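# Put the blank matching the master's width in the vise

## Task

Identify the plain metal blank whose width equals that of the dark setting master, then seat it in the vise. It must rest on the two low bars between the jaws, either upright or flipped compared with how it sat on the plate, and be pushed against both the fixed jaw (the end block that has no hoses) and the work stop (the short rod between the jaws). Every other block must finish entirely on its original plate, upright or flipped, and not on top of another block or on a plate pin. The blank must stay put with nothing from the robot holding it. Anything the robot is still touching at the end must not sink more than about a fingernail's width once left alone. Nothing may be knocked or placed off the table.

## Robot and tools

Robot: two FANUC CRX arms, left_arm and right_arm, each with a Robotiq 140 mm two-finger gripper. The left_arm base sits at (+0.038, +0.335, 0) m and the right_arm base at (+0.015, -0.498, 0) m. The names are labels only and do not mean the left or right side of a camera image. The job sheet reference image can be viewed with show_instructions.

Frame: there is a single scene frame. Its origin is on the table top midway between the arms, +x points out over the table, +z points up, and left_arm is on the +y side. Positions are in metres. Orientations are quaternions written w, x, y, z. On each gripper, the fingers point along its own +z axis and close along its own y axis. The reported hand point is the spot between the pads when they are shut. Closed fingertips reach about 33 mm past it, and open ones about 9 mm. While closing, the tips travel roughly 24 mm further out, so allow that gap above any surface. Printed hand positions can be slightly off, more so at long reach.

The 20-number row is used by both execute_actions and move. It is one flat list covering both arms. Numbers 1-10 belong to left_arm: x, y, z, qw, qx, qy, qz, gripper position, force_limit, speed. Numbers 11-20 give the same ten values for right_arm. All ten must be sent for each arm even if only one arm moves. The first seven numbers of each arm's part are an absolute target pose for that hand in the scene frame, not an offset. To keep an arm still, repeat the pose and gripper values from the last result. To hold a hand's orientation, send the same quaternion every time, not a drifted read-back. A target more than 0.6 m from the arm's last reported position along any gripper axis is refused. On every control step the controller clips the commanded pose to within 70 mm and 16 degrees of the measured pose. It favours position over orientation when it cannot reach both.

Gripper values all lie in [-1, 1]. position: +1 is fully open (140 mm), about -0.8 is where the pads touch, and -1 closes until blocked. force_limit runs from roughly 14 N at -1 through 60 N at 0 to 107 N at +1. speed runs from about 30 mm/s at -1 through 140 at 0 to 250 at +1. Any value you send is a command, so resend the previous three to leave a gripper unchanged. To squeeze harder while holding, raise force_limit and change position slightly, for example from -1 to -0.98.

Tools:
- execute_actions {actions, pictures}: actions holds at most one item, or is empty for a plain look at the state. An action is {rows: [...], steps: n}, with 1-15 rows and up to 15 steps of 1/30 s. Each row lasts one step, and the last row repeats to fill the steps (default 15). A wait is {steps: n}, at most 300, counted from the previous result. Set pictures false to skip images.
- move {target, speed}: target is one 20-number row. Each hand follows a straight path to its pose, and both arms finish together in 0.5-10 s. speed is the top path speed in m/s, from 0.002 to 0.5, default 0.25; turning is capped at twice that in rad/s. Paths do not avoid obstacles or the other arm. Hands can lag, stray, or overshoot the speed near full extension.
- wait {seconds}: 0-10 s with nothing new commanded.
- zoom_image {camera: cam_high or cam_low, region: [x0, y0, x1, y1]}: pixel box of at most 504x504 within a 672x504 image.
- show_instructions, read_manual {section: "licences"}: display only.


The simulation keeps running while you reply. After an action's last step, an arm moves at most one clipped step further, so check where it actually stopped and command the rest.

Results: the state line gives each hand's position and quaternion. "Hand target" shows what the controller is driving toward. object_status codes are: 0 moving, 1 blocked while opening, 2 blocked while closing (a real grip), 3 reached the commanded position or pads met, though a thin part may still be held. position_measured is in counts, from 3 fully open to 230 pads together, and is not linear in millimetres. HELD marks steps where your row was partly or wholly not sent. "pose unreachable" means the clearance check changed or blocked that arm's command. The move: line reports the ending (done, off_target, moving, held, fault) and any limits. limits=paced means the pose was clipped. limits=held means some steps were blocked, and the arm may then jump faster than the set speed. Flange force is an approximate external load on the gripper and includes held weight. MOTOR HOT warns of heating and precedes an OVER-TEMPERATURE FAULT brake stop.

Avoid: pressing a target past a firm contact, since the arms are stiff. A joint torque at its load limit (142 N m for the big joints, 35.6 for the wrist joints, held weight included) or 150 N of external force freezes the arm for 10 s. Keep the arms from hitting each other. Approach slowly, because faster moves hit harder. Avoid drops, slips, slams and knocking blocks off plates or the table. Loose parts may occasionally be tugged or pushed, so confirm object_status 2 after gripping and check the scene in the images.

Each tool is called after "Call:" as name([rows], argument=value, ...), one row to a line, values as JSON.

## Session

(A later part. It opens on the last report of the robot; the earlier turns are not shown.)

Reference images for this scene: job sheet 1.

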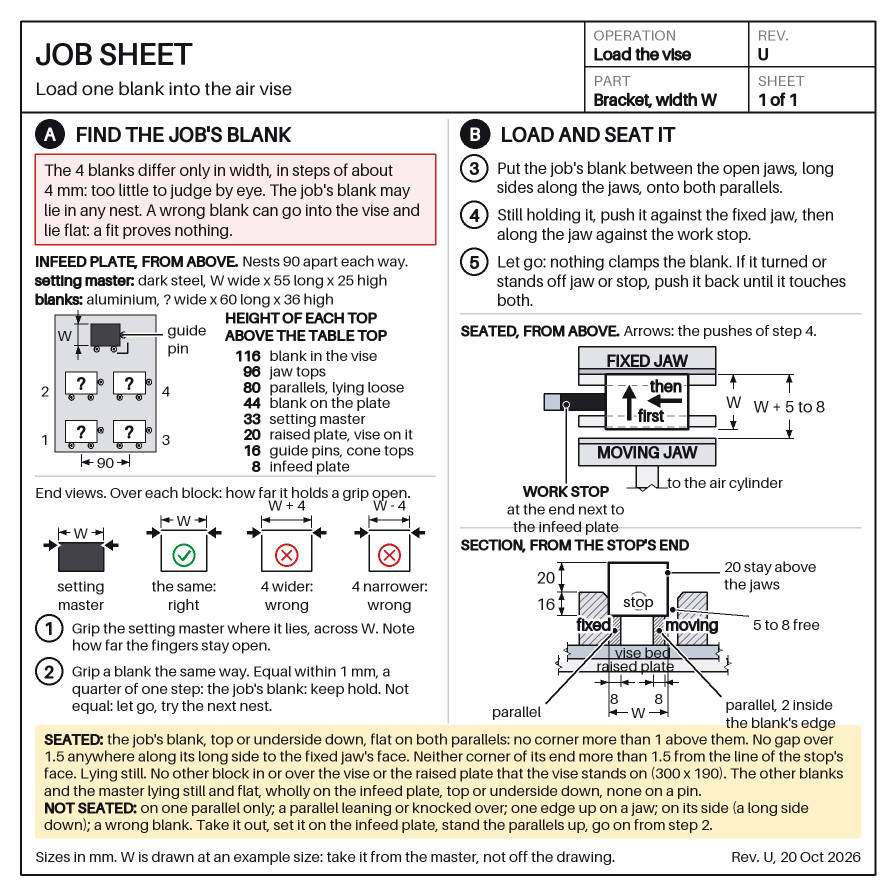

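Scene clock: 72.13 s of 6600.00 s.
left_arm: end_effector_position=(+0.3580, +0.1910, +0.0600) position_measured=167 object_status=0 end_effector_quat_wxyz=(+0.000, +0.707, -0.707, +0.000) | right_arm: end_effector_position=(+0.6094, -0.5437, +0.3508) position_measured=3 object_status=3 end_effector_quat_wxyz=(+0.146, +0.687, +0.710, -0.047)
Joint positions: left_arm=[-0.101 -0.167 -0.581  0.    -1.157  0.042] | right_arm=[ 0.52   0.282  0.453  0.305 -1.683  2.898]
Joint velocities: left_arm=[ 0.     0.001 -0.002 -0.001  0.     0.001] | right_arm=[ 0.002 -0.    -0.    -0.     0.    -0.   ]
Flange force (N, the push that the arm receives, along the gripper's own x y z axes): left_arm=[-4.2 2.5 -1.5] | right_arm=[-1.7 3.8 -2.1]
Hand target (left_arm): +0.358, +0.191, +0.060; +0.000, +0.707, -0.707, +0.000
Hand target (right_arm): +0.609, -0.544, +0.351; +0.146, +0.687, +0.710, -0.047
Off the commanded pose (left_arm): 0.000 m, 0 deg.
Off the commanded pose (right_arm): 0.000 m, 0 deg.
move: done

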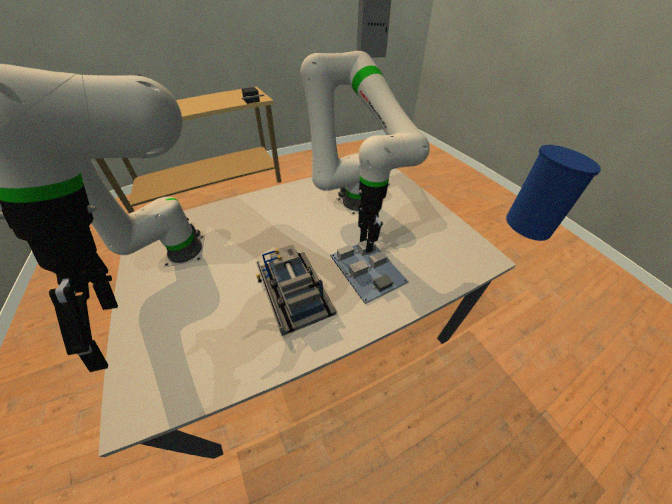

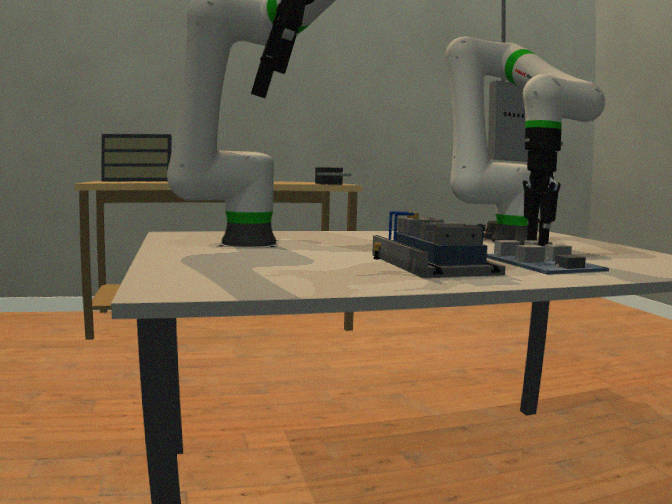

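Call:
move(target=[0.358,0.191,0.06,0,0.7071,-0.7071,0,-0.98,0,-1,0.6094,-0.5437,0.3508,0.146,0.687,0.710,-0.047,1,0,0])

Call:
move(target=[0.36,0.185,0.165,0,0.7071,-0.7071,0,-0.98,0,-1,0.6094,-0.5437,0.3508,0.146,0.687,0.710,-0.047,1,0,0], speed=0.2)

Call:
move(target=[0.4795,-0.138,0.162,0,0.7071,-0.7071,0,-0.98,0,-1,0.6094,-0.5437,0.3508,0.146,0.687,0.710,-0.047,1,0,0])

Call:
move(target=[0.4795,-0.138,0.148,0,0.7071,-0.7071,0,-0.98,0,-1,0.6094,-0.5437,0.3508,0.146,0.687,0.710,-0.047,1,0,0], speed=0.02)

Call:
zoom_image(camera="cam_high", region=[270, 255, 340, 320])

Call:
zoom_image(camera="cam_low", region=[400, 180, 500, 260])

Scene clock: 89.83 s of 6600.00 s.
left_arm: end_effector_position=(+0.3580, +0.1910, +0.0600) position_measured=170 object_status=2 end_effector_quat_wxyz=(+0.000, +0.707, -0.707, +0.000) | right_arm: end_effector_position=(+0.6094, -0.5437, +0.3508) position_measured=3 object_status=3 end_effector_quat_wxyz=(+0.146, +0.687, +0.710, -0.047)
Joint positions: left_arm=[-0.101 -0.167 -0.581  0.    -1.157  0.042] | right_arm=[ 0.52   0.282  0.453  0.305 -1.683  2.898]
Joint velocities: left_arm=[-0.    -0.     0.     0.001  0.001 -0.001] | right_arm=[ 0.     0.001  0.002 -0.003  0.001 -0.   ]
Flange force (N, the push that the arm receives, along the gripper's own x y z axes): left_arm=[-2.6 -4.9 -12.7] | right_arm=[-1.4 1.3 0.1]
Hand target (left_arm): +0.358, +0.191, +0.060; +0.000, +0.707, -0.707, +0.000
Hand target (right_arm): +0.609, -0.544, +0.351; +0.146, +0.687, +0.710, -0.047
Off the commanded pose (left_arm): 0.000 m, 0 deg.
Off the commanded pose (right_arm): 0.000 m, 0 deg.
After step 90, 14.00 s passed at rest.
move: done

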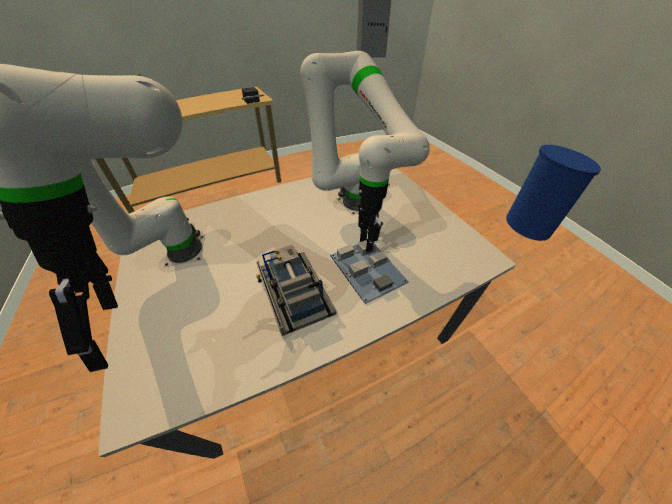

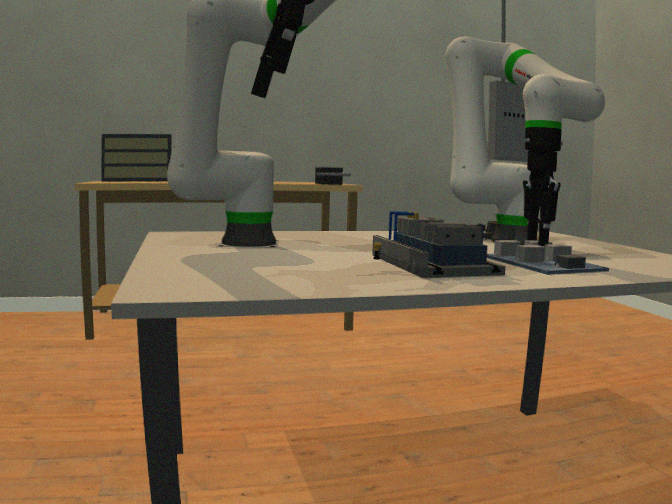

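Scene clock: 90.83 s of 6600.00 s.
left_arm: end_effector_position=(+0.3601, +0.1850, +0.1649) position_measured=170 object_status=2 end_effector_quat_wxyz=(+0.000, +0.707, -0.707, -0.000) | right_arm: end_effector_position=(+0.6094, -0.5437, +0.3508) position_measured=3 object_status=3 end_effector_quat_wxyz=(+0.146, +0.687, +0.710, -0.047)
Joint positions: left_arm=[-0.119 -0.234 -0.38  -0.    -1.425  0.061] | right_arm=[ 0.52   0.282  0.453  0.305 -1.683  2.898]
Joint velocities: left_arm=[-0.     0.     0.002 -0.    -0.002  0.   ] | right_arm=[-0.001  0.    -0.    -0.001 -0.     0.   ]
Flange force (N, the push that the arm receives, along the gripper's own x y z axes): left_arm=[-2.2 0.3 7.4] | right_arm=[-1.4 3.3 -0.8]
Hand target (left_arm): +0.360, +0.185, +0.165; -0.000, +0.707, -0.707, -0.000
Hand target (right_arm): +0.609, -0.544, +0.351; +0.146, +0.687, +0.710, -0.047
Off the commanded pose (left_arm): 0.000 m, 0 deg.
Off the commanded pose (right_arm): 0.000 m, 0 deg.
move: done

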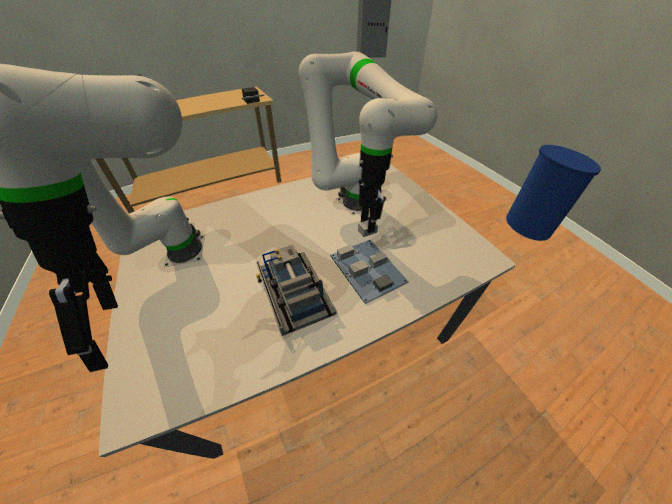

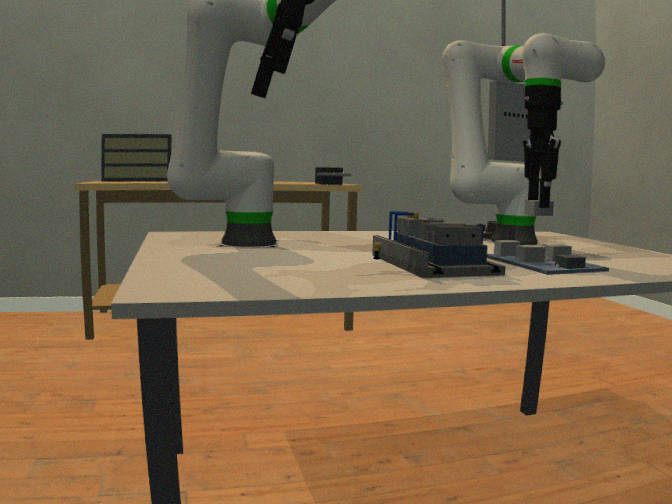

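Scene clock: 92.77 s of 6600.00 s.
left_arm: end_effector_position=(+0.4799, -0.1383, +0.1618) position_measured=170 object_status=2 end_effector_quat_wxyz=(+0.000, +0.707, -0.707, +0.001) | right_arm: end_effector_position=(+0.6094, -0.5437, +0.3508) position_measured=3 object_status=3 end_effector_quat_wxyz=(+0.146, +0.687, +0.710, -0.047)
Joint positions: left_arm=[-0.675  0.521  0.469  0.001 -1.518  0.617] | right_arm=[ 0.52   0.282  0.453  0.305 -1.683  2.898]
Joint velocities: left_arm=[-0.     0.004  0.005 -0.    -0.003 -0.   ] | right_arm=[-0.001  0.     0.001  0.    -0.    -0.   ]
Flange force (N, the push that the arm receives, along the gripper's own x y z axes): left_arm=[-8.8 6.6 8.4] | right_arm=[-2.1 2.0 0.1]
Hand target (left_arm): +0.480, -0.138, +0.162; +0.000, +0.707, -0.707, +0.000
Hand target (right_arm): +0.609, -0.544, +0.351; +0.146, +0.687, +0.710, -0.047
Off the commanded pose (left_arm): 0.001 m, 0 deg.
Off the commanded pose (right_arm): 0.000 m, 0 deg.
move: done

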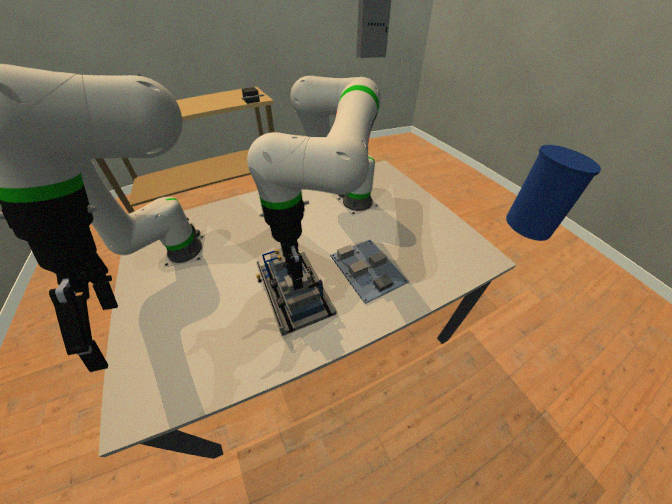

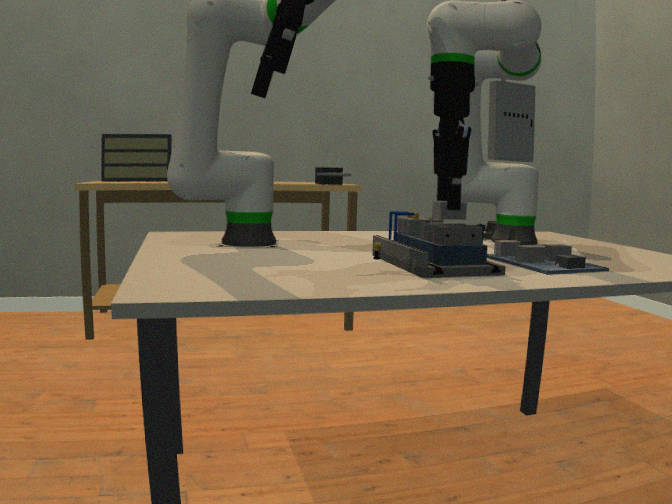

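Scene clock: 93.67 s of 6600.00 s.
left_arm: end_effector_position=(+0.4795, -0.1380, +0.1481) position_measured=170 object_status=2 end_effector_quat_wxyz=(-0.000, +0.707, -0.707, +0.000) | right_arm: end_effector_position=(+0.6094, -0.5437, +0.3508) position_measured=3 object_status=3 end_effector_quat_wxyz=(+0.146, +0.687, +0.710, -0.047)
Joint positions: left_arm=[-0.676  0.523  0.44  -0.    -1.488  0.617] | right_arm=[ 0.52   0.282  0.453  0.305 -1.683  2.898]
Joint velocities: left_arm=[-0.001 -0.    -0.002  0.001  0.003 -0.   ] | right_arm=[-0.001 -0.     0.    -0.001 -0.    -0.   ]
Flange force (N, the push that the arm receives, along the gripper's own x y z axes): left_arm=[-5.5 3.5 6.1] | right_arm=[-0.9 3.8 -2.6]
Hand target (left_arm): +0.479, -0.138, +0.148; +0.000, +0.707, -0.707, -0.000
Hand target (right_arm): +0.609, -0.544, +0.351; +0.146, +0.687, +0.710, -0.047
Off the commanded pose (left_arm): 0.000 m, 0 deg.
Off the commanded pose (right_arm): 0.000 m, 0 deg.
move: done

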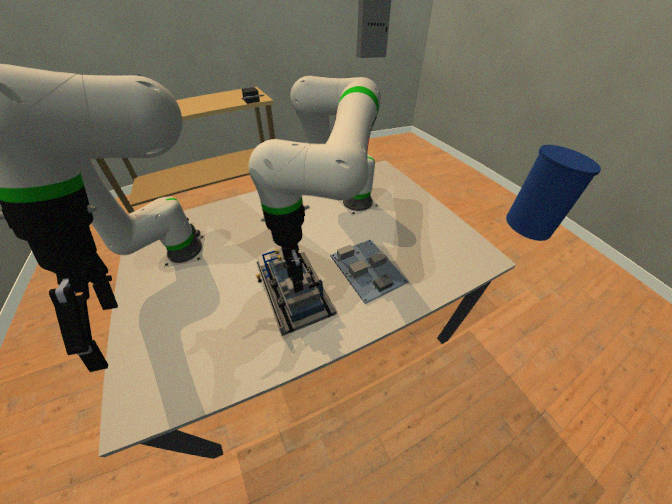

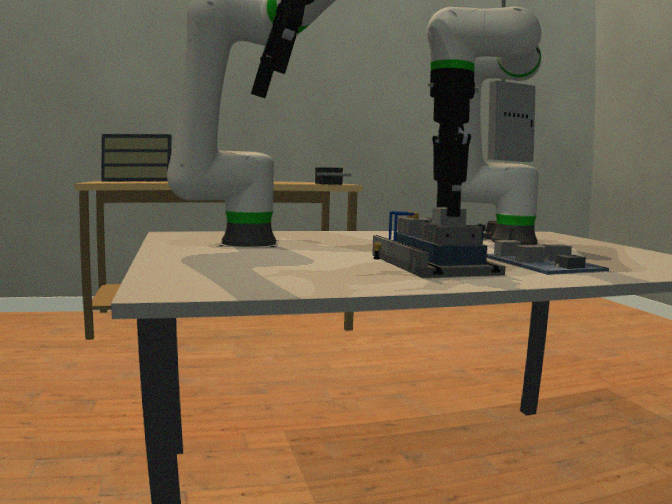

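Region (270, 255, 340, 320) of cam_high's 672x504 image, scaled by 7.200, with more detail than that image has; it fills the top 468 rows of this view, and the rest is white.

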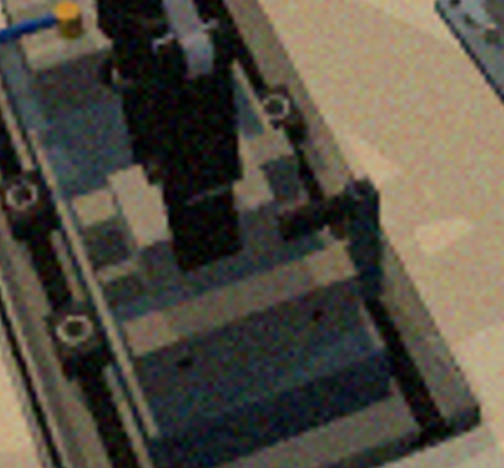

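Region (400, 180, 500, 260) of cam_low's 672x504 image, scaled by 5.040, with more detail than that image has; it fills the top 403 rows of this view, and the rest is white.

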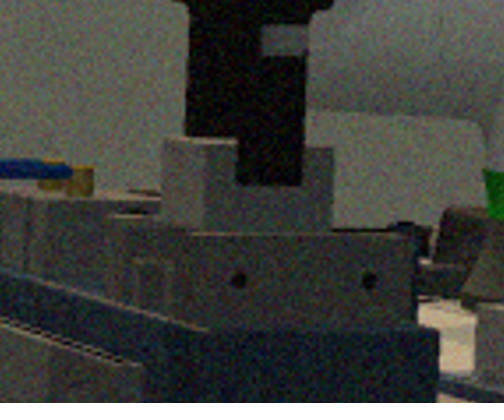

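Call:
move(target=[0.4795,-0.142,0.1462,0,0.7071,-0.7071,0,-0.98,0,-1,0.6094,-0.5437,0.3508,0.146,0.687,0.710,-0.047,1,0,0], speed=0.005)

Scene clock: 98.63 s of 6600.00 s.
left_arm: end_effector_position=(+0.4795, -0.1420, +0.1462) position_measured=170 object_status=2 end_effector_quat_wxyz=(+0.000, +0.707, -0.707, +0.000) | right_arm: end_effector_position=(+0.6094, -0.5437, +0.3508) position_measured=3 object_status=3 end_effector_quat_wxyz=(+0.146, +0.687, +0.710, -0.047)
Joint positions: left_arm=[-0.681  0.532  0.449  0.    -1.488  0.622] | right_arm=[ 0.52   0.282  0.453  0.305 -1.683  2.898]
Joint velocities: left_arm=[-0.     0.001  0.    -0.001 -0.001  0.   ] | right_arm=[ 0.001  0.001 -0.     0.     0.001  0.   ]
Flange force (N, the push that the arm receives, along the gripper's own x y z axes): left_arm=[-7.5 4.8 7.7] | right_arm=[-1.3 2.8 -0.6]
Hand target (left_arm): +0.480, -0.142, +0.146; +0.000, +0.707, -0.707, +0.000
Hand target (right_arm): +0.609, -0.544, +0.351; +0.146, +0.687, +0.710, -0.047
Off the commanded pose (left_arm): 0.000 m, 0 deg.
Off the commanded pose (right_arm): 0.000 m, 0 deg.
After step 90, 0.87 s passed at rest.
move: done

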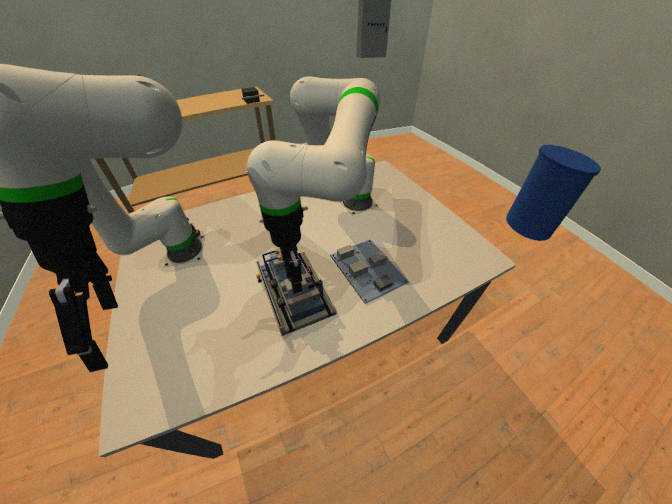

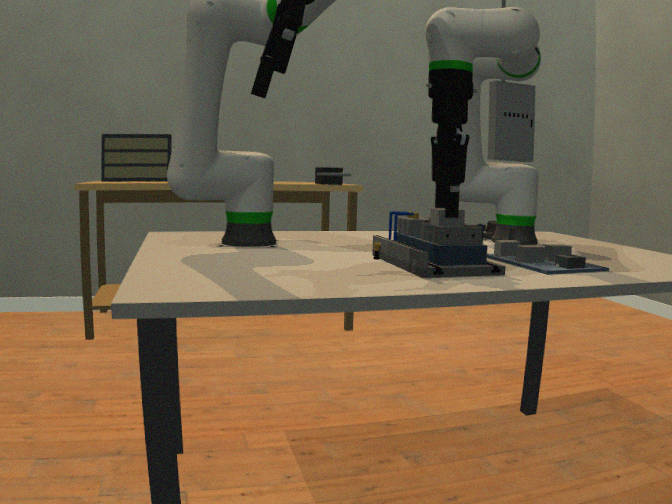

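Call:
move(target=[0.4795,-0.142,0.1448,0,0.7071,-0.7071,0,-0.98,0,-1,0.6094,-0.5437,0.3508,0.146,0.687,0.710,-0.047,1,0,0], speed=0.005)

Scene clock: 104.60 s of 6600.00 s.
left_arm: end_effector_position=(+0.4795, -0.1420, +0.1448) position_measured=170 object_status=2 end_effector_quat_wxyz=(-0.000, +0.707, -0.707, +0.000) | right_arm: end_effector_position=(+0.6094, -0.5437, +0.3508) position_measured=3 object_status=3 end_effector_quat_wxyz=(+0.146, +0.687, +0.710, -0.047)
Joint positions: left_arm=[-0.681  0.532  0.446 -0.    -1.485  0.622] | right_arm=[ 0.52   0.282  0.453  0.305 -1.683  2.898]
Joint velocities: left_arm=[-0.001 -0.    -0.001  0.     0.001  0.001] | right_arm=[-0.  0. -0. -0.  0.  0.]
Flange force (N, the push that the arm receives, along the gripper's own x y z axes): left_arm=[-8.6 5.1 7.1] | right_arm=[-1.1 3.5 -1.9]
Hand target (left_arm): +0.479, -0.142, +0.145; +0.000, +0.707, -0.707, -0.000
Hand target (right_arm): +0.609, -0.544, +0.351; +0.146, +0.687, +0.710, -0.047
Off the commanded pose (left_arm): 0.000 m, 0 deg.
Off the commanded pose (right_arm): 0.000 m, 0 deg.
After step 90, 2.27 s passed at rest.
move: done

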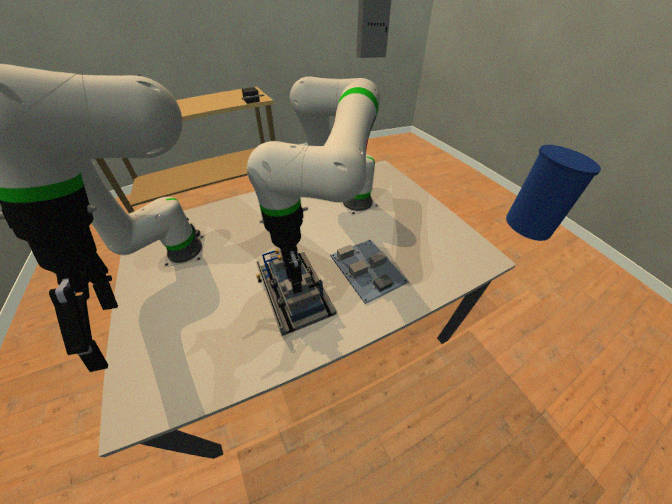

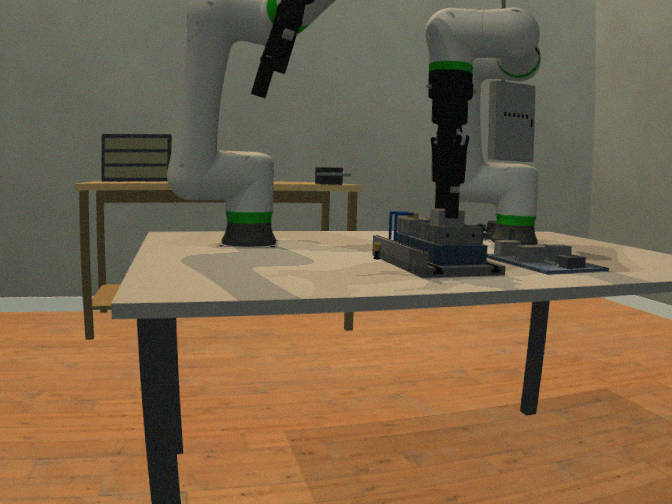

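Call:
move(target=[0.4795,-0.142,0.143,0,0.7071,-0.7071,0,-0.98,0,-1,0.6094,-0.5437,0.3508,0.146,0.687,0.710,-0.047,1,0,0], speed=0.005)

Scene clock: 109.37 s of 6600.00 s.
left_arm: end_effector_position=(+0.4795, -0.1420, +0.1430) position_measured=170 object_status=2 end_effector_quat_wxyz=(-0.000, +0.707, -0.707, -0.000) | right_arm: end_effector_position=(+0.6094, -0.5437, +0.3508) position_measured=3 object_status=3 end_effector_quat_wxyz=(+0.146, +0.687, +0.710, -0.047)
Joint positions: left_arm=[-0.681  0.532  0.442 -0.    -1.481  0.622] | right_arm=[ 0.52   0.282  0.453  0.305 -1.683  2.898]
Joint velocities: left_arm=[ 0.    -0.001 -0.001 -0.     0.001 -0.001] | right_arm=[-0.001  0.     0.     0.001  0.    -0.   ]
Flange force (N, the push that the arm receives, along the gripper's own x y z axes): left_arm=[-5.8 2.6 5.9] | right_arm=[-1.4 1.5 -1.0]
Hand target (left_arm): +0.479, -0.142, +0.143; +0.000, +0.707, -0.707, -0.000
Hand target (right_arm): +0.609, -0.544, +0.351; +0.146, +0.687, +0.710, -0.047
Off the commanded pose (left_arm): 0.000 m, 0 deg.
Off the commanded pose (right_arm): 0.000 m, 0 deg.
After step 90, 1.07 s passed at rest.
move: done

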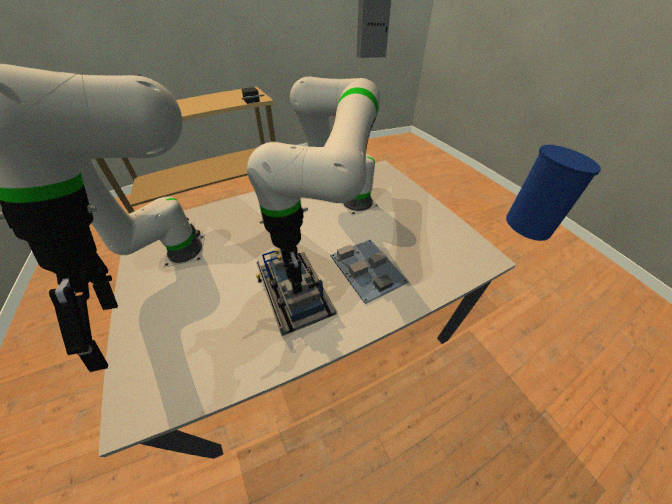

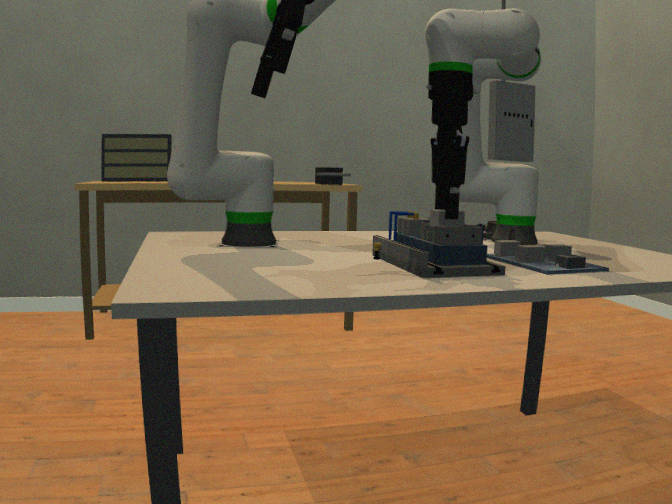

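Past the chamfer nearly. Continue.

Call:
move(target=[0.4795,-0.142,0.141,0,0.7071,-0.7071,0,-0.98,0,-1,0.6094,-0.5437,0.3508,0.146,0.687,0.710,-0.047,1,0,0], speed=0.005)

Call:
move(target=[0.4795,-0.141,0.1335,0,0.7071,-0.7071,0,-0.98,0,-1,0.6094,-0.5437,0.3508,0.146,0.687,0.710,-0.047,1,0,0], speed=0.008)

Call:
move(target=[0.4795,-0.141,0.1324,0,0.7071,-0.7071,0,-0.98,0,-1,0.6094,-0.5437,0.3508,0.146,0.687,0.710,-0.047,1,0,0], speed=0.004)

Call:
zoom_image(camera="cam_low", region=[400, 180, 500, 260])

Scene clock: 120.60 s of 6600.00 s.
left_arm: end_effector_position=(+0.4795, -0.1420, +0.1410) position_measured=170 object_status=2 end_effector_quat_wxyz=(-0.000, +0.707, -0.707, -0.000) | right_arm: end_effector_position=(+0.6094, -0.5437, +0.3508) position_measured=3 object_status=3 end_effector_quat_wxyz=(+0.146, +0.687, +0.710, -0.047)
Joint positions: left_arm=[-0.681  0.533  0.438 -0.    -1.476  0.622] | right_arm=[ 0.52   0.282  0.453  0.305 -1.683  2.898]
Joint velocities: left_arm=[-0.001  0.    -0.001  0.001  0.001 -0.   ] | right_arm=[ 0.    -0.001  0.    -0.001  0.     0.   ]
Flange force (N, the push that the arm receives, along the gripper's own x y z axes): left_arm=[-7.6 5.6 7.8] | right_arm=[-1.2 0.7 0.0]
Hand target (left_arm): +0.479, -0.142, +0.141; +0.000, +0.707, -0.707, -0.000
Hand target (right_arm): +0.609, -0.544, +0.351; +0.146, +0.687, +0.710, -0.047
Off the commanded pose (left_arm): 0.000 m, 0 deg.
Off the commanded pose (right_arm): 0.000 m, 0 deg.
After step 90, 7.53 s passed at rest.
move: done

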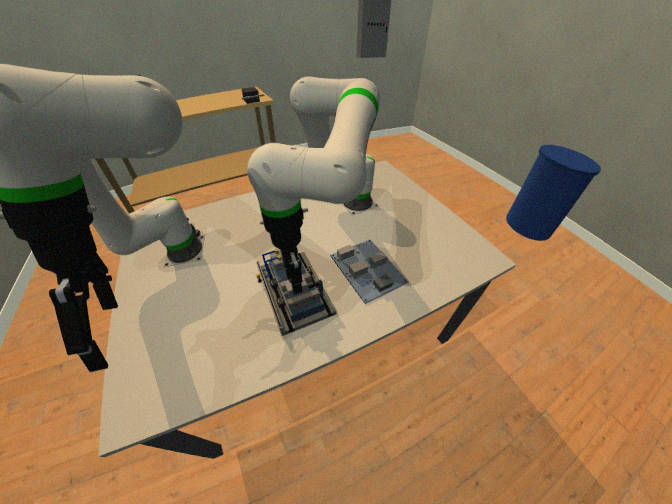

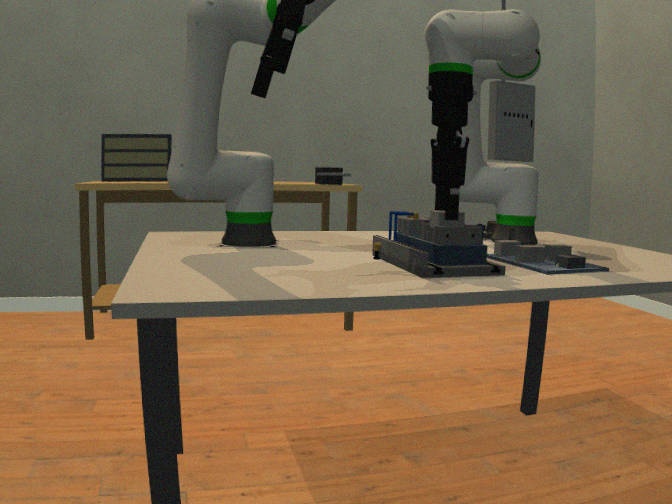

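Scene clock: 121.77 s of 6600.00 s.
left_arm: end_effector_position=(+0.4795, -0.1410, +0.1335) position_measured=170 object_status=2 end_effector_quat_wxyz=(+0.000, +0.707, -0.707, -0.000) | right_arm: end_effector_position=(+0.6094, -0.5437, +0.3508) position_measured=3 object_status=3 end_effector_quat_wxyz=(+0.146, +0.687, +0.710, -0.047)
Joint positions: left_arm=[-0.679  0.533  0.421 -0.    -1.459  0.621] | right_arm=[ 0.52   0.282  0.453  0.305 -1.683  2.898]
Joint velocities: left_arm=[-0.     0.001 -0.001  0.     0.001  0.   ] | right_arm=[ 0.003 -0.001 -0.     0.001 -0.001 -0.   ]
Flange force (N, the push that the arm receives, along the gripper's own x y z axes): left_arm=[-7.5 5.4 7.2] | right_arm=[-0.8 0.9 0.4]
Hand target (left_arm): +0.479, -0.141, +0.134; +0.000, +0.707, -0.707, -0.000
Hand target (right_arm): +0.609, -0.544, +0.351; +0.146, +0.687, +0.710, -0.047
Off the commanded pose (left_arm): 0.000 m, 0 deg.
Off the commanded pose (right_arm): 0.000 m, 0 deg.
move: done

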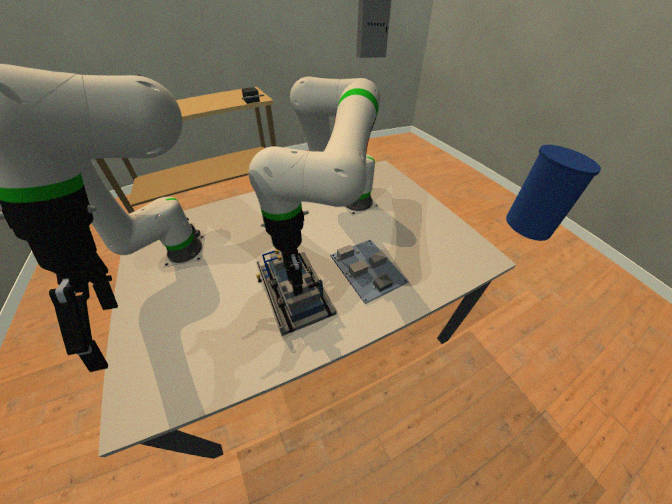

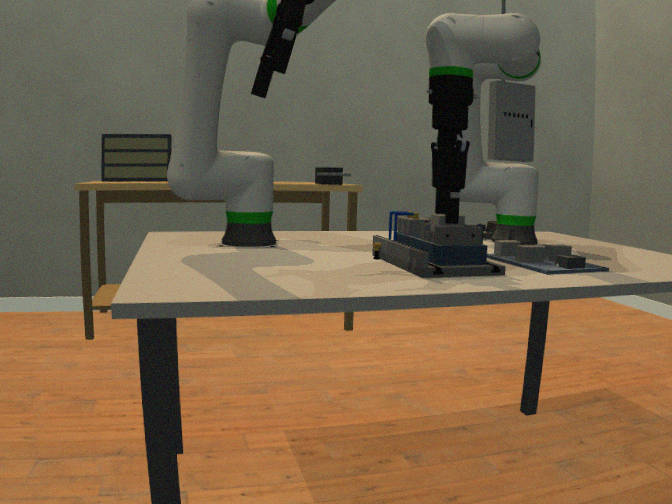

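Scene clock: 122.47 s of 6600.00 s.
left_arm: end_effector_position=(+0.4795, -0.1410, +0.1325) position_measured=170 object_status=2 end_effector_quat_wxyz=(-0.000, +0.707, -0.707, +0.000) | right_arm: end_effector_position=(+0.6094, -0.5437, +0.3508) position_measured=3 object_status=3 end_effector_quat_wxyz=(+0.146, +0.687, +0.710, -0.047)
Joint positions: left_arm=[-0.679  0.533  0.419 -0.    -1.456  0.621] | right_arm=[ 0.52   0.282  0.453  0.305 -1.683  2.898]
Joint velocities: left_arm=[ 0.001 -0.    -0.    -0.     0.     0.   ] | right_arm=[-0.     0.     0.001 -0.001 -0.001 -0.   ]
Flange force (N, the push that the arm receives, along the gripper's own x y z axes): left_arm=[-12.6 7.0 -11.4] | right_arm=[-1.7 3.8 -1.9]
Hand target (left_arm): +0.479, -0.141, +0.132; +0.000, +0.707, -0.707, -0.000
Hand target (right_arm): +0.609, -0.544, +0.351; +0.146, +0.687, +0.710, -0.047
Off the commanded pose (left_arm): 0.000 m, 0 deg.
Off the commanded pose (right_arm): 0.000 m, 0 deg.
move: done

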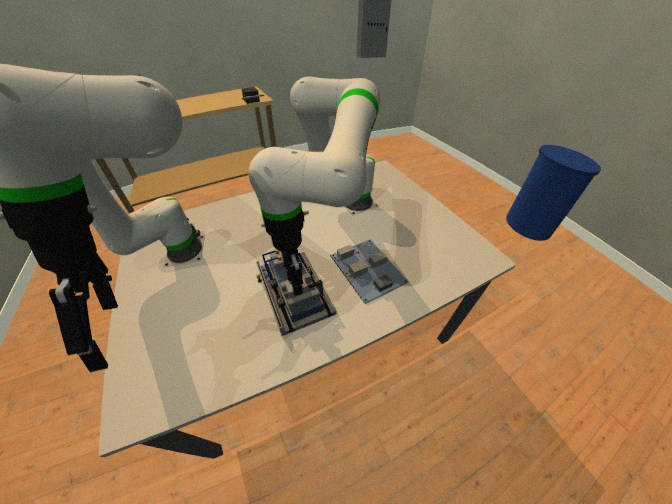

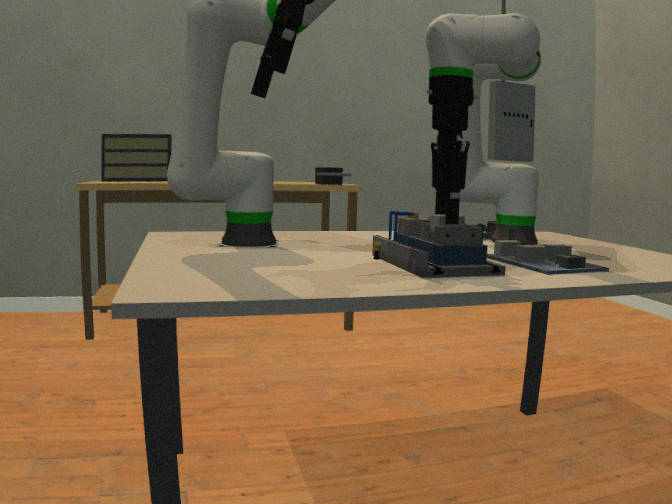

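Region (400, 180, 500, 260) of cam_low's 672x504 image, scaled by 5.040, with more detail than that image has; it fills the top 403 rows of this view, and the rest is white.

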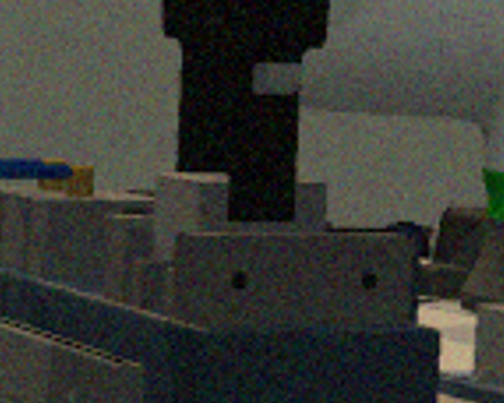

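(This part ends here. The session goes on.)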